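# Reorient a loose object on the upturned palm

## Task

The object starts loose on the hand's upturned palm. Rotate it inside this hand alone until its orientation relative to the hand matches the two goal images. The hand, wrist camera, camera post and the arm's final link may touch it; any other contact, or the object leaving the hand, fails the task. To finish, the object must sit still for a moment on the palm or fingers, clear of the wrist, camera and post. The palm must face straight up, and no hand motor may read moving or overload or be building toward a shutdown (motors dead from the start are excused). Then declare completion. The hand is opened at that point, and the orientation must still hold with the object simply resting on the open hand.

## Robot and tools

Robot: one six-joint arm (UR7e type) carrying a 16-motor right hand with index, middle, ring and thumb. There is a single arm, so each row is a single list.

Frames. Scene frame: origin on the table top under the arm base, +z up, +y to the left when facing along +x. The result reports the hand point position in metres and its orientation as quaternion wxyz in this frame, plus velocities in m/s and rad/s; the printed position can be a little off, more at long reach. The hand point sits in front of the palm where thumb, index and middle tips meet in a pinch. Its own axes: +z runs out along straight fingers toward the tips, +x across the palm away from the thumb, +y out of the palm face. The palm face is at y = -0.062 m, finger knuckles at z = -0.017 m, straight fingertips end 0.139 m beyond that, and bending moves tips toward +y. "Palm up" means hand +y points along scene +z. A rigid mast at the wrist (x +0.05 to +0.10, z -0.16 to -0.11, reaching y = +0.06 m) can strike the object. Only the rubber fingertip caps grip well.

A row: 24 numbers, each in [-1, 1]. First six: dx, dy, dz, rx, ry, rz, an offset of the hand point, not an absolute pose, in the hand point's own axes. The offset counts from the hand point's measured pose at the start of the action; for a call's first action, that is the last pose a result gave. Scale: 1.0 = 0.6 m or 180 degrees; rx, ry, rz form one rotation vector. Every row in an action is measured from that same start pose, not from the row before. Per control step the command is clipped to within 100 mm and 16 degrees of the measured pose, so large offsets need several actions. Arm motion trails commands by about 0.17 s.
Next sixteen: absolute hinge goals, each mapped linearly between its stops, in this order: index_mcp, index_abd, index_pip, index_dip, middle_mcp, middle_abd, middle_pip, middle_dip, ring_mcp, ring_abd, ring_pip, ring_dip, thumb_cmc, thumb_axl, thumb_mcp, thumb_ipl. Brackets give degrees at +1, degrees at -1, and the straight value. Per finger: _mcp (-18, +128; +0.75), toward -1 curls the finger at the knuckle toward the palm; _abd (-60, +60; +0.00), toward -1 swings it sideways away from the thumb; _pip (-29, +108; +0.58) middle hinge; _dip (-21, +117; +0.70) end hinge. Thumb: thumb_cmc (-20, +120; +0.71), toward -1 brings the thumb from flat beside the palm round to its front; thumb_axl (-27, +140; +0.68) rolls it about its length; thumb_mcp (-69, +109; +0.23) and thumb_ipl (-77, +108; +0.17) bend it, toward +z when thumb_axl is straight, and in the thumb_cmc swing direction when thumb_axl is at -0.40. Use this order also for hand_goal, hand_measured, hand_current_ma and hand_state.
Last two: current_limit (cap for all motors, -1 gives 0 mA, +1 gives 550 mA, floor 11 mA; low caps also slow hinges and may not lift a finger) and speed (set-point rate (speed + 1) / 2 of 5.9 rad/s, floor 0.001 of that). They start at +0.4 and -0.6 and persist until rewritten. Motors differ slightly in strength.

Tools.
execute_actions(actions): a list of actions; each action up to 15 rows, one row per 1/30 s step; a short action repeats its last row to fill 15 steps. An empty list just returns state and images.
move(target, speed, stop_force, blocking): target is one row; the pose offset counts from the pose in the latest result that showed one; hand numbers are sent at the start. Straight path of 0.5 to 10 s; speed in m/s, 0.002 to 0.5, default 0.25, rotation capped at twice that in rad/s. stop_force in N, 9 to 40, allowed only after 0.2 s of scene time: the path halts when wrist push against the motion exceeds it for 2 steps, then backs off 2 steps; leave it out when moving away from contact, and do not trust it on turning moves. blocking=false returns after 0.5 s and cannot be combined with stop_force; check with wait(0), and no other motion is accepted until its end is shown. The move: line gives the ending (done, off_target, moving, held, fault, contact) and limits (paced = pose clipped, held = steps blocked).
wait(seconds): 0 to 10; holds the last command. stop(): brakes a running move. zoom_image(camera, region): camera cam_high, cam_low or cam_wrist; region [x0, y0, x1, y1] in pixels, at most 504 by 504. show_instructions(): shows the goal images. read_manual(section): licence texts, "licences". finished_scene(scene): pass the current scene's number to declare done; irreversible.

Results. Hand target: the pose the controller now drives toward. "pose unreachable": clearance check altered or blocked the command. hand_state words: moving, goal (within 0.02 of goal at rest), blocked (resting short of goal, still pushing), overload (shut down). hand_current_ma positive means pushing toward -1. A finger presses only while its goal lies past the object surface; gear friction may keep a grip even after easing. A motor at 495 mA or more accumulates seconds (and unwinds below); at 5 s it shuts down for 10 s. Wrist force and torque are in hand-point axes, offset up to about 4 N, noise up to 2.4 N, saturating near 50 N. Step readings list positions; HELD marks a throttled step. Cameras: cam_high and cam_low 504x504, cam_wrist 616x616 fisheye.

Avoid: the object touching anything but the hand or leaving it; knocking anything off the table; hard hits. Joint load limits are 130 N m (shoulder pan, shoulder lift, elbow) and 24.3 N m (wrist 1-3); reaching one, or 150 N of outside force, stops the arm for 10 s and drops the rest of the call, and hand commands sent during a stop are lost. After a HAND FAULT line the rest of that reply's motion calls are skipped. Motors warn at 70 °C and brake at 85 °C. Occasional nudges may disturb the object. Keep finger currents moderate and let all motors settle before finishing.

Each tool is called as name(argument=value, ...), one argument or row to a line, values as JSON.

Reference images:

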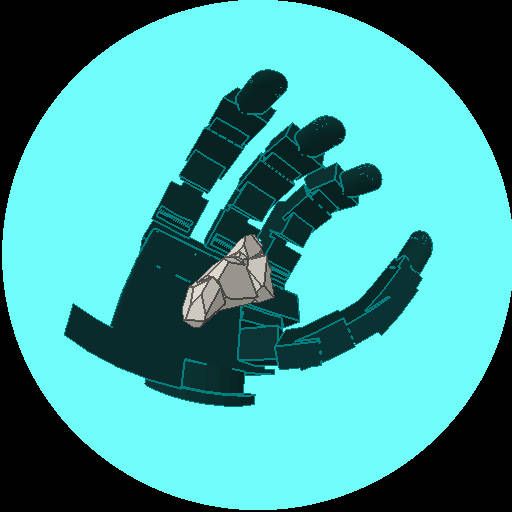

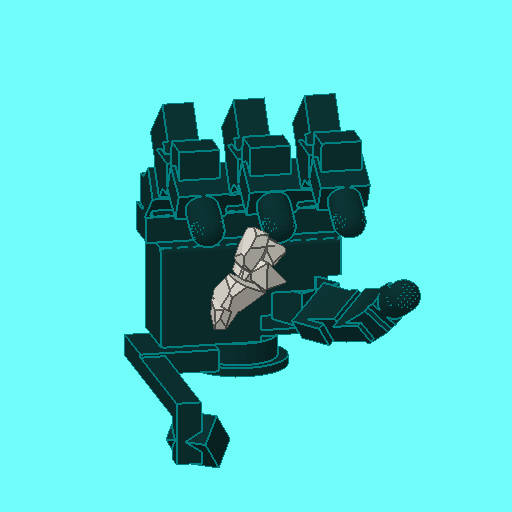

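## Session

execute_actions(
  actions=[],
)

Scene clock: 0.00 s.
end_effector_position=(+0.6136, +0.0569, +0.5017) hand_goal=(+0.046, +0.000, -0.008, +0.280, +0.046, +0.000, -0.008, +0.280, +0.046, +0.000, -0.008, +0.280, -0.104, +0.266, +0.032, -0.018) hand_measured=(+0.062, +0.000, -0.006, +0.282, +0.060, +0.000, -0.006, +0.282, +0.060, +0.000, -0.006, +0.282, -0.092, +0.270, +0.034, -0.016) hand_current_ma=(+84, +0, +13, +12, +80, +0, +13, +13, +80, +0, +13, +12, +67, +25, +13, +11) hand_state=(goal, goal, goal, goal, goal, goal, goal, goal, goal, goal, goal, goal, goal, goal, goal, goal) hand_current_limit=0.40 hand_speed=-0.60 end_effector_quat_wxyz=(+0.497, +0.465, +0.517, +0.519) end_effector_velocity=(-0.000, -0.000, +0.000) end_effector_angular_velocity=(+0.000, -0.000, -0.001)
Joint positions: [-0.144 -1.164  2.187 -4.191 -1.305 -0.023]
Joint velocities: [ 0.    -0.     0.    -0.    -0.001  0.   ]
Joint torques (N m, as the arm reports them, + toward a larger angle): no reading
Wrist force (N, on the end effector, along its own x y z axes, offset not removed): no reading
Wrist torque (N m, same axes, about the end effector's origin, offset not removed): no reading
Hand target: +0.614, +0.057, +0.502; +0.497, +0.465, +0.517, +0.519

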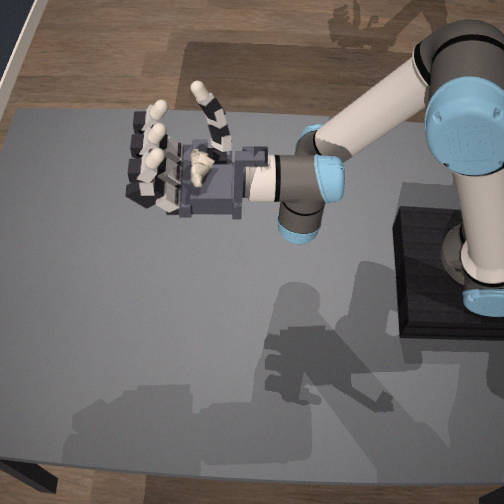

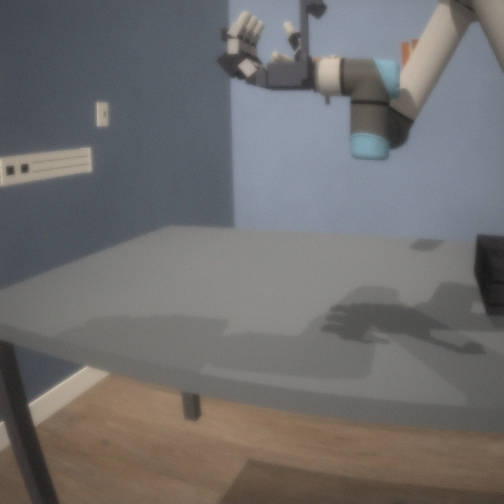

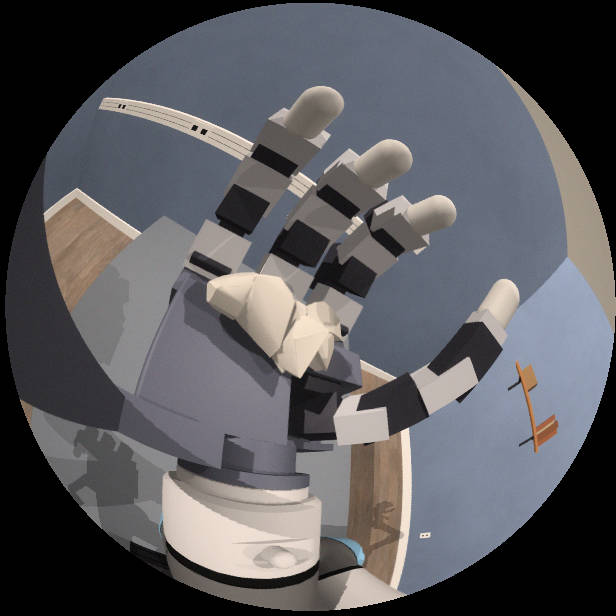

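zoom_image(
  camera="cam_wrist",
  region=[150, 220, 410, 480],
)

zoom_image(
  camera="cam_high",
  region=[120, 80, 280, 240],
)

Region (150, 220, 410, 480) of cam_wrist's 616x616 image, scaled by 1.938, with more detail than that image has.

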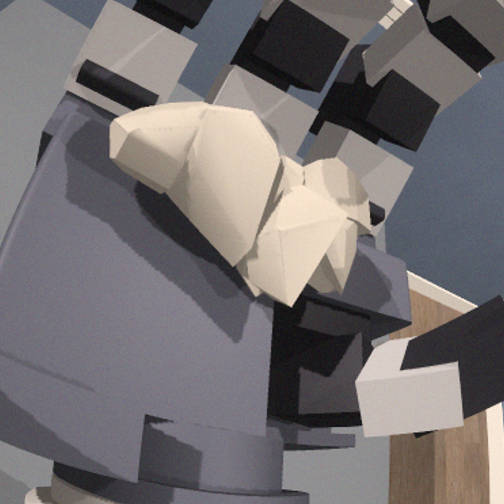

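Region (120, 80, 280, 240) of cam_high's 504x504 image, scaled by 3.150, with more detail than that image has.

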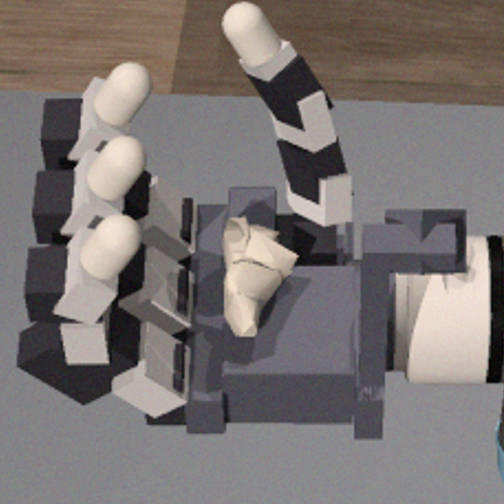

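execute_actions(
  actions=[
    [[0,0,0,0,0,0,0.046,0,0,0.28,0.046,0,0,0.28,0.55,0,-1,-0.85,-0.1,0.27,0.03,0,0.4,-0.3]],
    [[0,0,0,0,0,0,0.046,0,0,0.28,0.046,0,0,0.28,0.55,0,-1,-0.85,-0.1,0.27,0.03,0,0.4,-0.3]],
    [[0,0,0,0,0,0,0.046,0,0,0.28,0.046,0,0,0.28,0.1,0,-1,-0.85,-0.1,0.27,0.03,0,0.4,-0.6]],
    [[0,0,0,0,0,0,0.046,0,0,0.28,0.046,0,0,0.28,0.1,0,-1,-0.85,-0.1,0.27,0.03,0,0.4,-0.6]],
  ],
)

zoom_image(
  camera="cam_high",
  region=[120, 80, 280, 240],
)

Scene clock: 28.90 s.
end_effector_position=(+0.6136, +0.0569, +0.5017) hand_goal=(+0.046, +0.000, +0.000, +0.280, +0.046, +0.000, +0.000, +0.280, +0.100, +0.000, -1.000, -0.850, -0.100, +0.270, +0.030, +0.000) hand_measured=(+0.062, +0.000, -0.002, +0.282, +0.060, +0.000, -0.002, +0.282, +0.126, +0.000, -0.954, -0.722, -0.092, +0.270, +0.032, -0.002) hand_current_ma=(+83, +0, -14, +12, +80, +0, -14, +13, +159, +0, +236, +385, +44, -1, +14, -18) hand_state=(goal, goal, goal, goal, goal, goal, goal, goal, blocked, goal, blocked, blocked, goal, goal, goal, goal) hand_current_limit=0.40 hand_speed=-0.60 end_effector_quat_wxyz=(+0.497, +0.465, +0.517, +0.519) end_effector_velocity=(-0.000, -0.000, +0.000) end_effector_angular_velocity=(-0.000, +0.000, -0.001)
Joint positions: [-0.144 -1.164  2.187 -4.191 -1.305 -0.023]
Joint velocities: [-0.    -0.001  0.001  0.    -0.001 -0.   ]
Joint torques (N m, as the arm reports them, + toward a larger angle): [  6.73 -28.2   -1.6   -3.06  -1.91  -2.43]
Wrist force (N, on the end effector, along its own x y z axes, offset not removed): [0.1 0.7 -0.1]
Wrist torque (N m, same axes, about the end effector's origin, offset not removed): [-0.12 0.01 -0.05]
Hand target: +0.614, +0.057, +0.502; +0.497, +0.465, +0.517, +0.519
Off the commanded pose: 0.000 m, 0 deg.
Step readings (end_effector_position; steps 1 to 15: 1st action; 16 to 30: 2nd action; 31 to 45: 3rd action; 46 to 60: 4th action):
0: (+0.6136, +0.0569, +0.5017)
1: (+0.6136, +0.0569, +0.5017)
2: (+0.6136, +0.0569, +0.5017)
4: (+0.6136, +0.0569, +0.5017)
8: (+0.6136, +0.0569, +0.5017)
15: (+0.6136, +0.0569, +0.5017)
16: (+0.6136, +0.0569, +0.5017)
17: (+0.6136, +0.0569, +0.5017)
19: (+0.6136, +0.0569, +0.5017)
23: (+0.6136, +0.0569, +0.5017)
30: (+0.6136, +0.0569, +0.5017)
31: (+0.6136, +0.0569, +0.5017)
32: (+0.6136, +0.0569, +0.5017)
34: (+0.6136, +0.0569, +0.5017)
38: (+0.6136, +0.0569, +0.5017)
45: (+0.6136, +0.0569, +0.5017)
46: (+0.6136, +0.0569, +0.5017)
47: (+0.6136, +0.0569, +0.5017)
49: (+0.6136, +0.0569, +0.5017)
53: (+0.6136, +0.0569, +0.5017)
60: end_effector_position above

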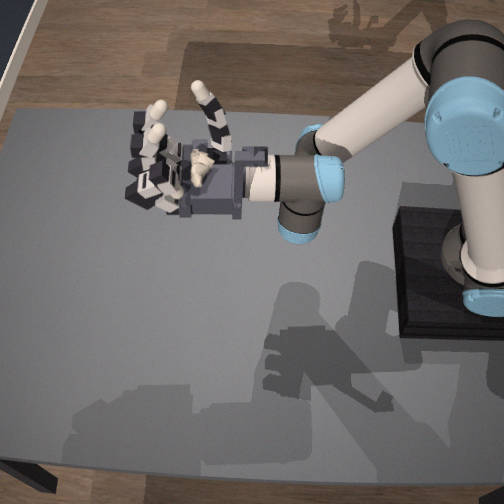

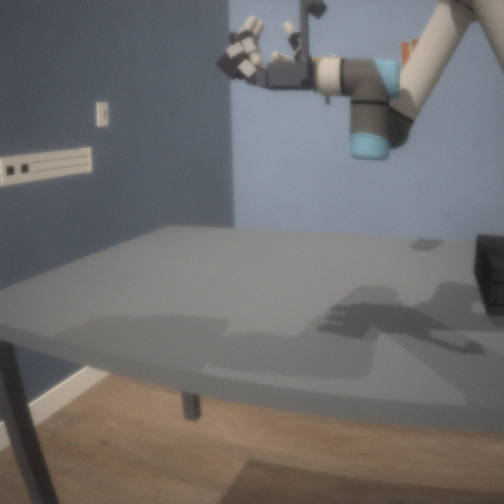

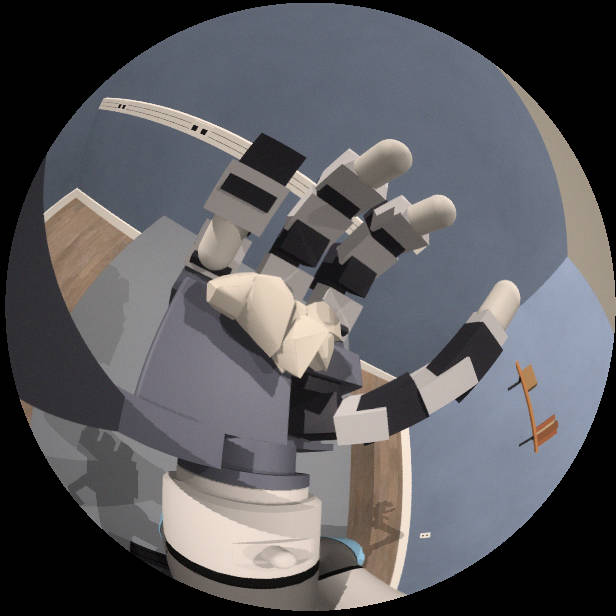

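Region (120, 80, 280, 240) of cam_high's 504x504 image, scaled by 3.150, with more detail than that image has.

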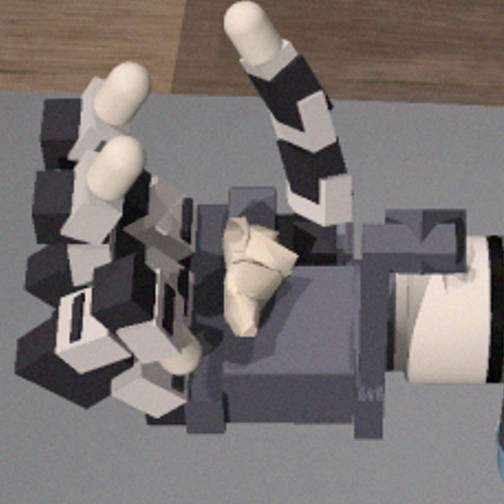

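execute_actions(
  actions=[
    [[0,0,0,0,0,0,0.046,0,0,0.28,0.3,0,0,0.28,0.12,-0.6,-0.92,-0.6,-0.1,0.27,0.03,0,0.4,-0.5]],
    [[0,0,0,0,0,0,0.046,0,0,0.28,0.3,0,0,0.28,-0.1,-0.6,-0.92,-0.55,-0.1,0.27,0.03,0,0.4,-0.7]],
    [[0,0,0,0,0,0,0.046,0,0,0.28,0.3,0,0,0.28,-0.3,-0.6,-0.88,-0.45,-0.1,0.27,0.03,0,0.4,-0.7]],
    [[0,0,0,0,0,0,0.046,0,0,0.28,0.3,0,0,0.28,-0.3,-0.6,-0.88,-0.45,-0.1,0.27,0.03,0,0.4,-0.7]],
  ],
)

zoom_image(
  camera="cam_high",
  region=[120, 80, 280, 240],
)

Scene clock: 41.37 s.
end_effector_position=(+0.6136, +0.0569, +0.5017) hand_goal=(+0.046, +0.000, +0.000, +0.280, +0.300, +0.000, +0.000, +0.280, -0.300, -0.600, -0.880, -0.450, -0.100, +0.270, +0.030, +0.000) hand_measured=(+0.062, +0.000, -0.002, +0.282, +0.306, +0.000, -0.002, +0.282, -0.194, -0.604, -0.882, -0.472, -0.092, +0.270, +0.032, -0.002) hand_current_ma=(+83, +0, -14, +12, +35, +0, -8, +13, +385, -19, -11, -127, +44, -1, +14, -18) hand_state=(goal, goal, goal, goal, goal, goal, goal, goal, blocked, goal, goal, blocked, goal, goal, goal, goal) hand_current_limit=0.40 hand_speed=-0.70 end_effector_quat_wxyz=(+0.497, +0.465, +0.517, +0.519) end_effector_velocity=(+0.001, -0.000, -0.002) end_effector_angular_velocity=(+0.001, +0.005, -0.000)
Joint positions: [-0.144 -1.164  2.187 -4.191 -1.305 -0.023]
Joint velocities: [-0.     0.001  0.001  0.003 -0.    -0.   ]
Joint torques (N m, as the arm reports them, + toward a larger angle): [  8.16 -29.47  -1.36  -3.05  -2.19  -2.62]
Wrist force (N, on the end effector, along its own x y z axes, offset not removed): [0.3 0.3 -2.9]
Wrist torque (N m, same axes, about the end effector's origin, offset not removed): [0.10 -0.03 -0.14]
Hand target: +0.614, +0.057, +0.502; +0.497, +0.465, +0.517, +0.519
Off the commanded pose: 0.000 m, 0 deg.
Step readings (end_effector_position; steps 1 to 15: 1st action; 16 to 30: 2nd action; 31 to 45: 3rd action; 46 to 60: 4th action):
0: (+0.6136, +0.0569, +0.5017)
1: (+0.6136, +0.0569, +0.5017)
2: (+0.6136, +0.0569, +0.5017)
4: (+0.6136, +0.0569, +0.5017)
8: (+0.6136, +0.0569, +0.5017)
15: (+0.6136, +0.0569, +0.5017)
16: (+0.6136, +0.0569, +0.5017)
17: (+0.6136, +0.0569, +0.5017)
19: (+0.6136, +0.0569, +0.5017)
23: (+0.6136, +0.0569, +0.5017)
30: (+0.6136, +0.0569, +0.5017)
31: (+0.6136, +0.0569, +0.5017)
32: (+0.6136, +0.0569, +0.5017)
34: (+0.6136, +0.0569, +0.5017)
38: (+0.6136, +0.0569, +0.5017)
45: (+0.6136, +0.0569, +0.5017)
46: (+0.6136, +0.0569, +0.5017)
47: (+0.6136, +0.0569, +0.5017)
49: (+0.6136, +0.0569, +0.5017)
53: (+0.6136, +0.0569, +0.5017)
60: end_effector_position above

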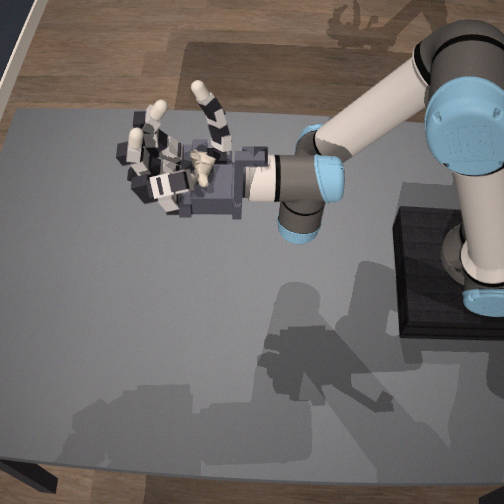

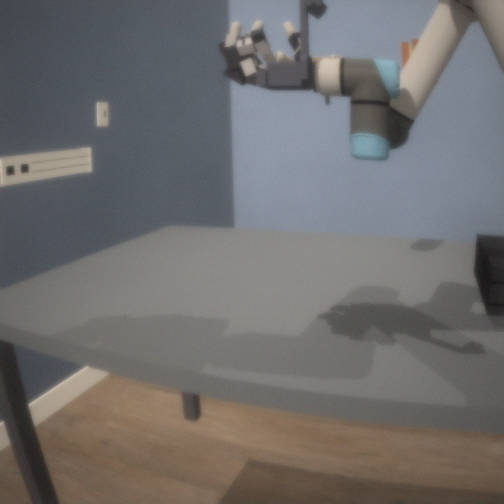

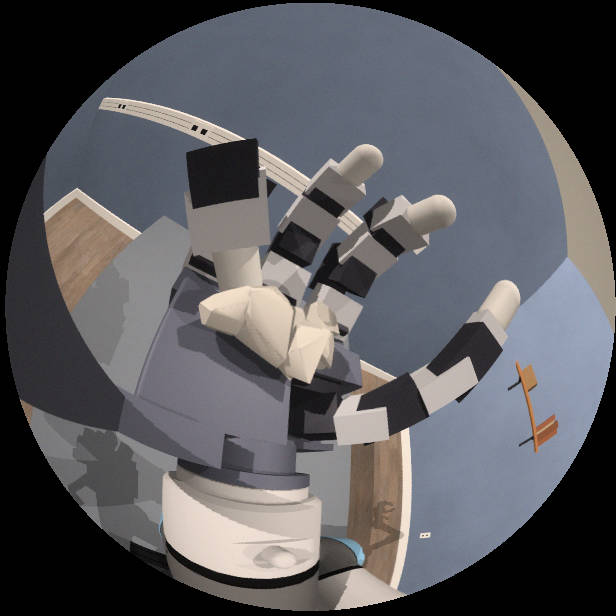

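Region (120, 80, 280, 240) of cam_high's 504x504 image, scaled by 3.150, with more detail than that image has.

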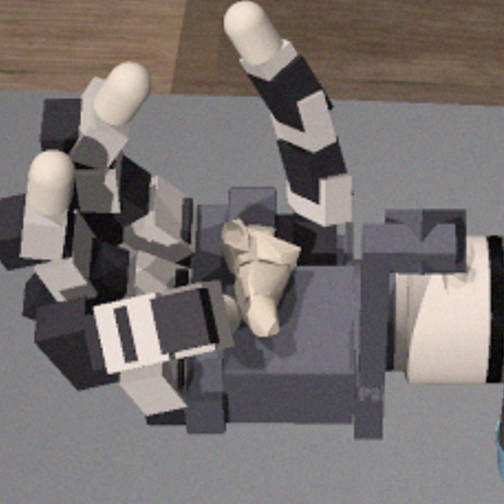

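Working; tip on palm. Extend while advancing.

execute_actions(
  actions=[
    [[0,0,0,0,0,0,0.046,0,0,0.28,0.3,0,0,0.28,-0.18,-0.6,-0.88,-0.2,-0.1,0.27,0.03,0,0.4,-0.7]],
    [[0,0,0,0,0,0,0.046,0,0,0.28,0.3,0,0,0.28,-0.3,-0.65,-0.8,-0.05,-0.1,0.27,0.03,0,0.4,-0.7]],
    [[0,0,0,0,0,0,0.046,0,0,0.28,0.3,0,0,0.28,-0.42,-0.7,-0.72,0.05,-0.1,0.27,0.03,0,0.4,-0.7]],
    [[0,0,0,0,0,0,0.046,0,0,0.28,0.3,0,0,0.28,-0.42,-0.7,-0.72,0.05,-0.1,0.27,0.03,0,0.4,-0.7]],
  ],
)

zoom_image(
  camera="cam_high",
  region=[120, 80, 280, 240],
)

Scene clock: 54.90 s.
end_effector_position=(+0.6136, +0.0569, +0.5017) hand_goal=(+0.046, +0.000, +0.000, +0.280, +0.300, +0.000, +0.000, +0.280, -0.420, -0.700, -0.720, +0.050, -0.100, +0.270, +0.030, +0.000) hand_measured=(+0.062, +0.000, -0.002, +0.282, +0.306, +0.000, -0.002, +0.282, -0.418, -0.698, -0.728, +0.048, -0.092, +0.270, +0.032, -0.002) hand_current_ma=(+83, +0, -14, +12, +35, +0, -8, +13, +9, +8, -35, -17, +44, -1, +14, -18) hand_state=(goal, goal, goal, goal, goal, goal, goal, goal, goal, goal, goal, goal, goal, goal, goal, goal) hand_current_limit=0.40 hand_speed=-0.70 end_effector_quat_wxyz=(+0.497, +0.465, +0.517, +0.519) end_effector_velocity=(-0.000, +0.000, -0.000) end_effector_angular_velocity=(+0.000, +0.001, +0.000)
Joint positions: [-0.144 -1.164  2.187 -4.191 -1.305 -0.023]
Joint velocities: [ 0.     0.     0.001 -0.001 -0.     0.   ]
Joint torques (N m, as the arm reports them, + toward a larger angle): [  8.24 -30.43  -1.74  -3.32  -1.82  -2.68]
Wrist force (N, on the end effector, along its own x y z axes, offset not removed): [-0.3 2.0 -1.7]
Wrist torque (N m, same axes, about the end effector's origin, offset not removed): [0.15 0.06 -0.17]
Hand target: +0.614, +0.057, +0.502; +0.497, +0.465, +0.517, +0.519
Off the commanded pose: 0.000 m, 0 deg.
Step readings (end_effector_position; steps 1 to 15: 1st action; 16 to 30: 2nd action; 31 to 45: 3rd action; 46 to 60: 4th action):
0: (+0.6136, +0.0569, +0.5017)
1: (+0.6136, +0.0569, +0.5017)
2: (+0.6136, +0.0569, +0.5017)
4: (+0.6136, +0.0569, +0.5017)
8: (+0.6136, +0.0569, +0.5017)
15: (+0.6136, +0.0569, +0.5017)
16: (+0.6136, +0.0569, +0.5017)
17: (+0.6136, +0.0569, +0.5017)
19: (+0.6136, +0.0569, +0.5017)
23: (+0.6136, +0.0569, +0.5017)
30: (+0.6136, +0.0569, +0.5017)
31: (+0.6136, +0.0569, +0.5017)
32: (+0.6136, +0.0569, +0.5017)
34: (+0.6136, +0.0569, +0.5017)
38: (+0.6136, +0.0569, +0.5017)
45: (+0.6136, +0.0569, +0.5017)
46: (+0.6136, +0.0569, +0.5017)
47: (+0.6136, +0.0569, +0.5017)
49: (+0.6136, +0.0569, +0.5017)
53: (+0.6136, +0.0569, +0.5017)
60: end_effector_position above

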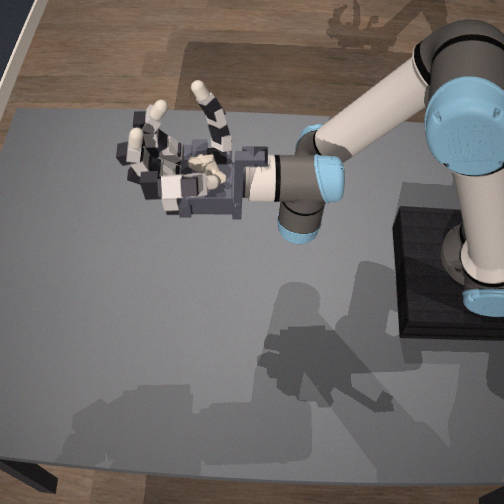

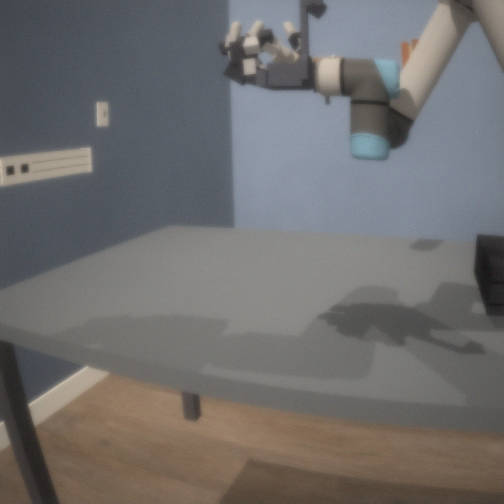

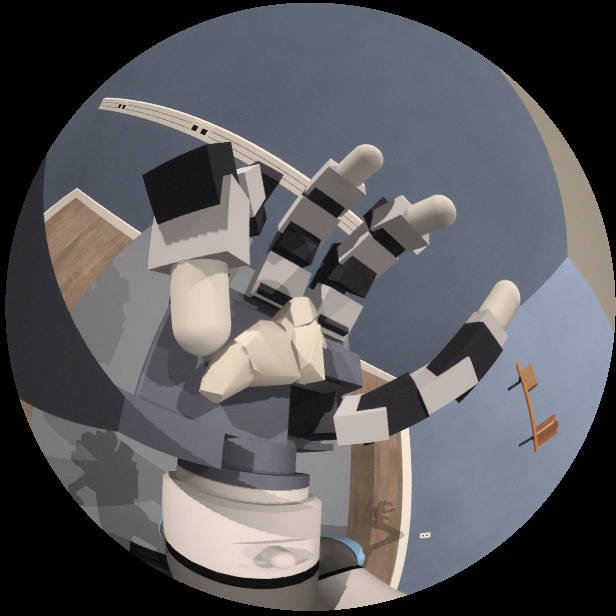

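Region (120, 80, 280, 240) of cam_high's 504x504 image, scaled by 3.150, with more detail than that image has.

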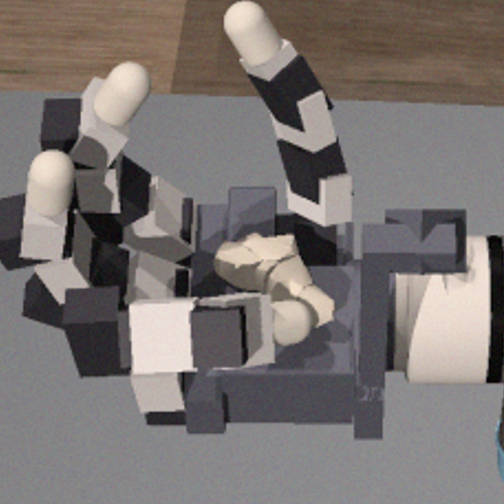

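execute_actions(
  actions=[
    [[0,0,0,0.011,0,0.009,0.046,0,0,0.28,0.3,0,0,0.28,-0.35,-0.2,-0.72,0.05,-0.1,0.27,0.03,0,0.4,-0.6]],
    [[0,0,0,0,0,0,0.046,0,0,0.28,0.046,0,0,0.28,0.046,0,0,0.28,-0.1,0.27,0.03,0,0.4,-0.4]],
    [[0,0,0,0,0,0,0.046,0,0,0.28,0.046,0,0,0.28,0.046,0,0,0.28,-0.1,0.27,0.03,0,0.4,-0.4]],
  ],
)

zoom_image(
  camera="cam_high",
  region=[120, 80, 280, 240],
)

zoom_image(
  camera="cam_wrist",
  region=[150, 220, 410, 480],
)

Scene clock: 68.37 s.
end_effector_position=(+0.6136, +0.0569, +0.5017) hand_goal=(+0.046, +0.000, +0.000, +0.280, +0.046, +0.000, +0.000, +0.280, +0.046, +0.000, +0.000, +0.280, -0.100, +0.270, +0.030, +0.000) hand_measured=(+0.060, +0.000, -0.002, +0.282, +0.062, +0.000, -0.002, +0.282, +0.050, -0.004, -0.004, +0.278, -0.092, +0.270, +0.032, -0.002) hand_current_ma=(+80, +0, -14, +12, +84, +0, -7, +13, +21, -15, -15, -17, +44, -1, +14, -18) hand_state=(goal, goal, goal, goal, goal, goal, goal, goal, goal, goal, goal, goal, goal, goal, goal, goal) hand_current_limit=0.40 hand_speed=-0.40 end_effector_quat_wxyz=(+0.482, +0.481, +0.519, +0.517) end_effector_velocity=(-0.000, +0.000, -0.001) end_effector_angular_velocity=(+0.000, +0.002, +0.000)
Joint positions: [-0.139 -1.194  2.201 -4.14  -1.31  -0.005]
Joint velocities: [ 0.     0.     0.002 -0.    -0.    -0.   ]
Joint torques (N m, as the arm reports them, + toward a larger angle): [  3.47 -22.04 -21.96  -3.33  -0.27  -1.79]
Wrist force (N, on the end effector, along its own x y z axes, offset not removed): [-1.0 1.3 -0.9]
Wrist torque (N m, same axes, about the end effector's origin, offset not removed): [0.03 0.17 -0.17]
Hand target: +0.614, +0.057, +0.502; +0.482, +0.481, +0.519, +0.517
Off the commanded pose: 0.000 m, 0 deg.
Step readings (end_effector_position; steps 1 to 15: 1st action; 16 to 30: 2nd action; 31 to 45: 3rd action):
0: (+0.6136, +0.0569, +0.5017)
1: (+0.6136, +0.0569, +0.5017)
2: (+0.6134, +0.0570, +0.5018)
4: (+0.6134, +0.0570, +0.5017)
8: (+0.6135, +0.0569, +0.5017)
15: (+0.6136, +0.0569, +0.5017)
16: (+0.6136, +0.0569, +0.5017)
17: (+0.6136, +0.0569, +0.5017)
19: (+0.6136, +0.0569, +0.5017)
23: (+0.6135, +0.0569, +0.5018)
30: (+0.6136, +0.0569, +0.5017)
31: (+0.6136, +0.0569, +0.5017)
32: (+0.6136, +0.0569, +0.5017)
34: (+0.6136, +0.0569, +0.5017)
38: (+0.6136, +0.0569, +0.5017)
45: end_effector_position above

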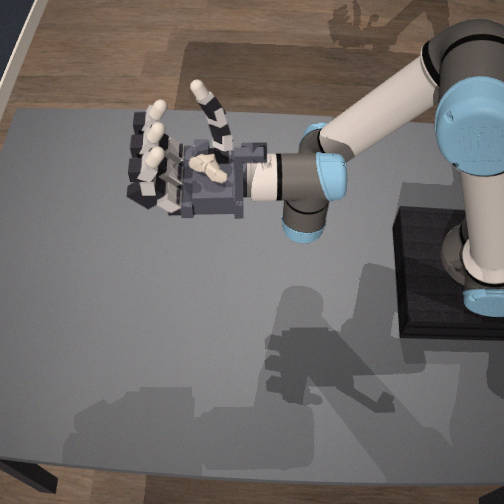

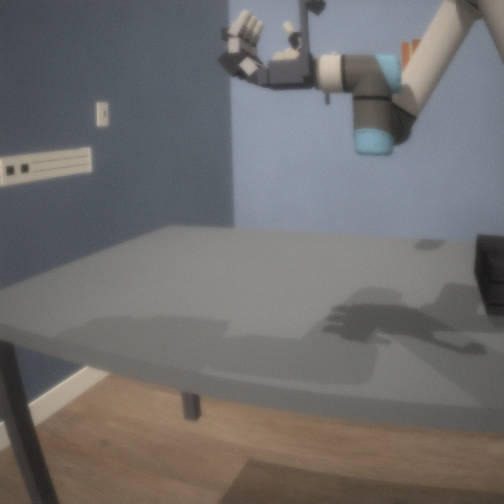

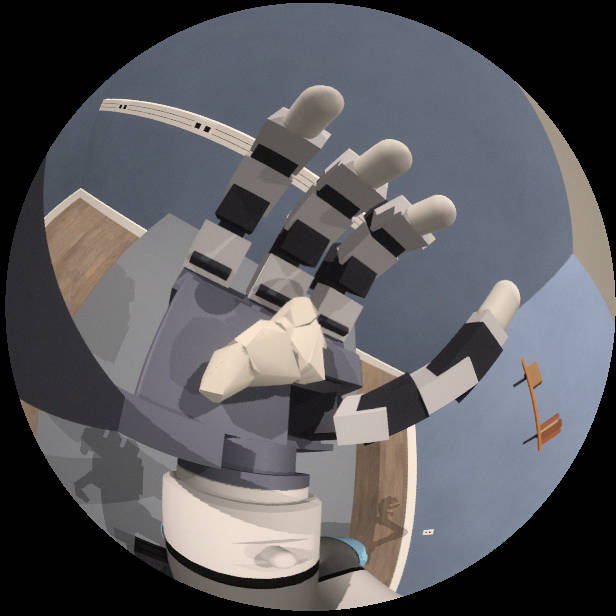

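Region (120, 80, 280, 240) of cam_high's 504x504 image, scaled by 3.150, with more detail than that image has.

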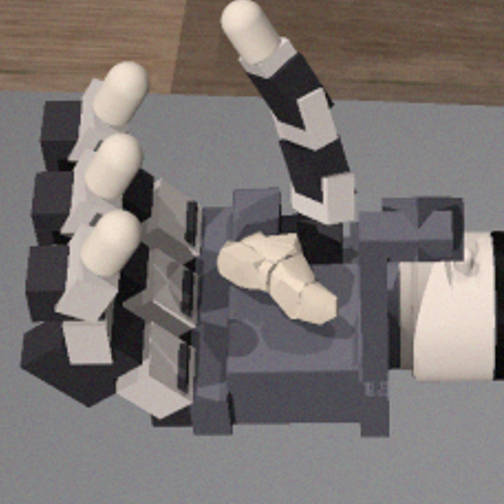

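Region (150, 220, 410, 480) of cam_wrist's 616x616 image, scaled by 1.938, with more detail than that image has.

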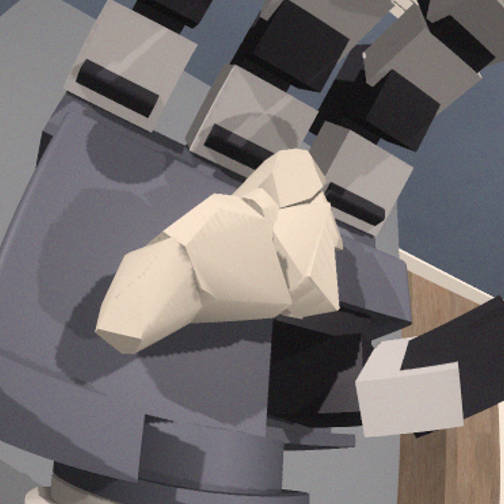

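execute_actions(
  actions=[
    [[0,0,0,0,0,0,0.046,0,0,0.28,0.046,0,0,0.28,-0.2,-0.3,-0.8,-0.1,-0.1,0.27,0.03,0,0.4,-0.3]],
    [[0,0,0,0,0,0,0.046,0,0,0.28,0.046,0,0,0.28,-0.33,-0.4,-0.8,-0.1,-0.1,0.27,0.03,0,0.4,-0.6]],
    [[0,0,0,0,0,0,0.046,0,0,0.28,0.046,0,0,0.28,-0.4,-0.7,-0.8,-0.1,-0.1,0.27,0.03,0,0.4,-0.7]],
    [[0,0,0,0,0,0,0.046,0,0,0.28,0.046,0,0,0.28,-0.47,-0.95,-0.8,-0.1,-0.1,0.27,0.03,0,0.4,-0.7]],
    [[0,0,0,0,0,0,0.046,0,0,0.28,0.046,0,0,0.28,-0.36,-0.4,-0.8,-0.1,-0.1,0.27,0.03,0,0.4,-0.5]],
    [[0,0,0,0,0,0,0.046,0,0,0.28,0.046,0,0,0.28,0.2,-0.3,-0.8,-0.1,-0.1,0.27,0.03,0,0.4,-0.4]],
  ],
)

zoom_image(
  camera="cam_high",
  region=[120, 80, 280, 240],
)

Scene clock: 90.50 s.
end_effector_position=(+0.6136, +0.0569, +0.5017) hand_goal=(+0.046, +0.000, +0.000, +0.280, +0.046, +0.000, +0.000, +0.280, +0.200, -0.300, -0.800, -0.100, -0.100, +0.270, +0.030, +0.000) hand_measured=(+0.060, +0.000, -0.002, +0.282, +0.062, +0.000, -0.002, +0.282, +0.026, -0.304, -0.800, -0.098, -0.092, +0.270, +0.032, -0.002) hand_current_ma=(+80, +0, -14, +12, +84, +0, -7, +13, -34, -19, -1, +11, +44, -1, +14, -18) hand_state=(goal, goal, goal, goal, goal, goal, goal, goal, moving, goal, goal, goal, goal, goal, goal, goal) hand_current_limit=0.40 hand_speed=-0.40 end_effector_quat_wxyz=(+0.482, +0.481, +0.519, +0.517) end_effector_velocity=(+0.000, -0.000, -0.000) end_effector_angular_velocity=(+0.000, +0.001, -0.001)
Joint positions: [-0.139 -1.194  2.201 -4.14  -1.31  -0.005]
Joint velocities: [-0.001  0.    -0.     0.001  0.    -0.   ]
Joint torques (N m, as the arm reports them, + toward a larger angle): [  3.06 -40.71 -20.75  -1.49  -0.05   0.9 ]
Wrist force (N, on the end effector, along its own x y z axes, offset not removed): [-1.6 3.2 1.1]
Wrist torque (N m, same axes, about the end effector's origin, offset not removed): [0.11 0.22 -0.23]
Hand target: +0.614, +0.057, +0.502; +0.482, +0.481, +0.519, +0.517
Off the commanded pose: 0.000 m, 0 deg.
Step readings (end_effector_position; steps 1 to 15: 1st action; 16 to 30: 2nd action; 31 to 45: 3rd action; 46 to 60: 4th action; 61 to 75: 5th action; 76 to 90: 6th action):
0: (+0.6136, +0.0569, +0.5017)
1: (+0.6136, +0.0569, +0.5017)
2: (+0.6136, +0.0569, +0.5017)
4: (+0.6136, +0.0569, +0.5017)
8: (+0.6136, +0.0569, +0.5017)
15: (+0.6136, +0.0569, +0.5017)
16: (+0.6136, +0.0569, +0.5017)
17: (+0.6136, +0.0569, +0.5017)
19: (+0.6136, +0.0569, +0.5017)
23: (+0.6136, +0.0569, +0.5017)
30: (+0.6136, +0.0569, +0.5017)
31: (+0.6136, +0.0569, +0.5017)
32: (+0.6136, +0.0569, +0.5017)
34: (+0.6136, +0.0569, +0.5017)
38: (+0.6136, +0.0569, +0.5017)
45: (+0.6136, +0.0569, +0.5017)
46: (+0.6136, +0.0569, +0.5017)
47: (+0.6136, +0.0569, +0.5017)
49: (+0.6136, +0.0569, +0.5017)
53: (+0.6136, +0.0569, +0.5017)
60: (+0.6136, +0.0569, +0.5017)
61: (+0.6136, +0.0569, +0.5017)
62: (+0.6136, +0.0569, +0.5017)
64: (+0.6136, +0.0569, +0.5017)
68: (+0.6136, +0.0569, +0.5017)
75: (+0.6136, +0.0569, +0.5017)
76: (+0.6136, +0.0569, +0.5017)
77: (+0.6136, +0.0569, +0.5017)
79: (+0.6136, +0.0569, +0.5017)
83: (+0.6136, +0.0569, +0.5017)
90: end_effector_position above

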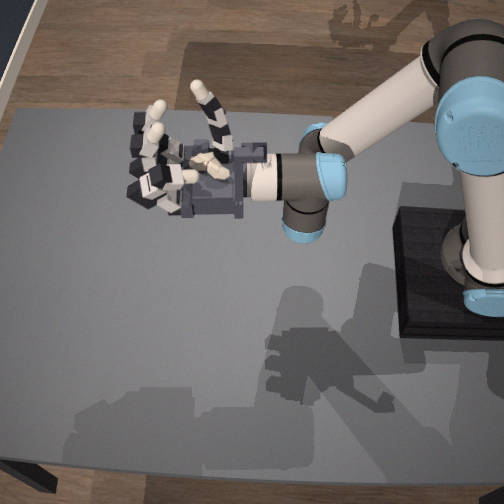

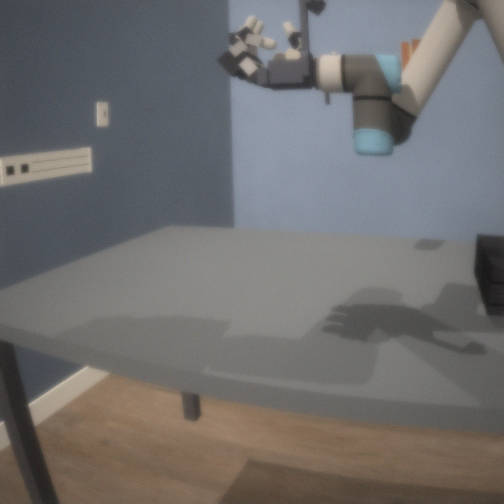

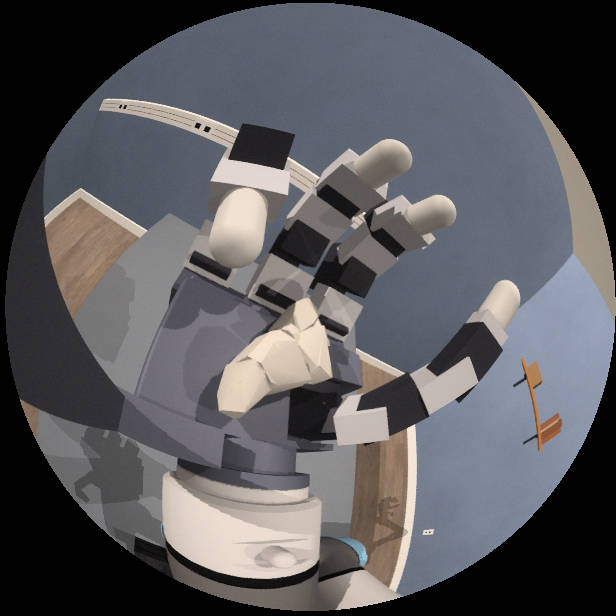

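Region (120, 80, 280, 240) of cam_high's 504x504 image, scaled by 3.150, with more detail than that image has.

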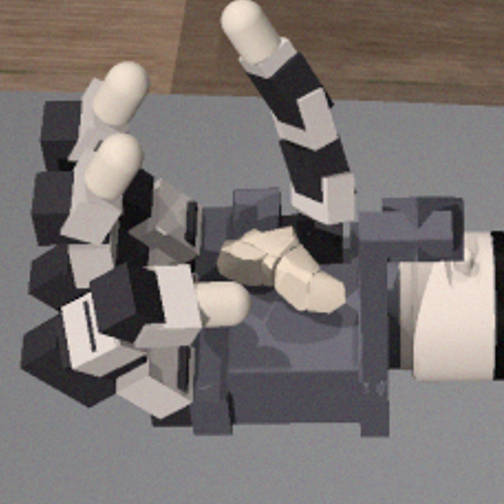

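Matches the goal.

finished_scene(
  scene=1,
)

The scene is finished: the task was done.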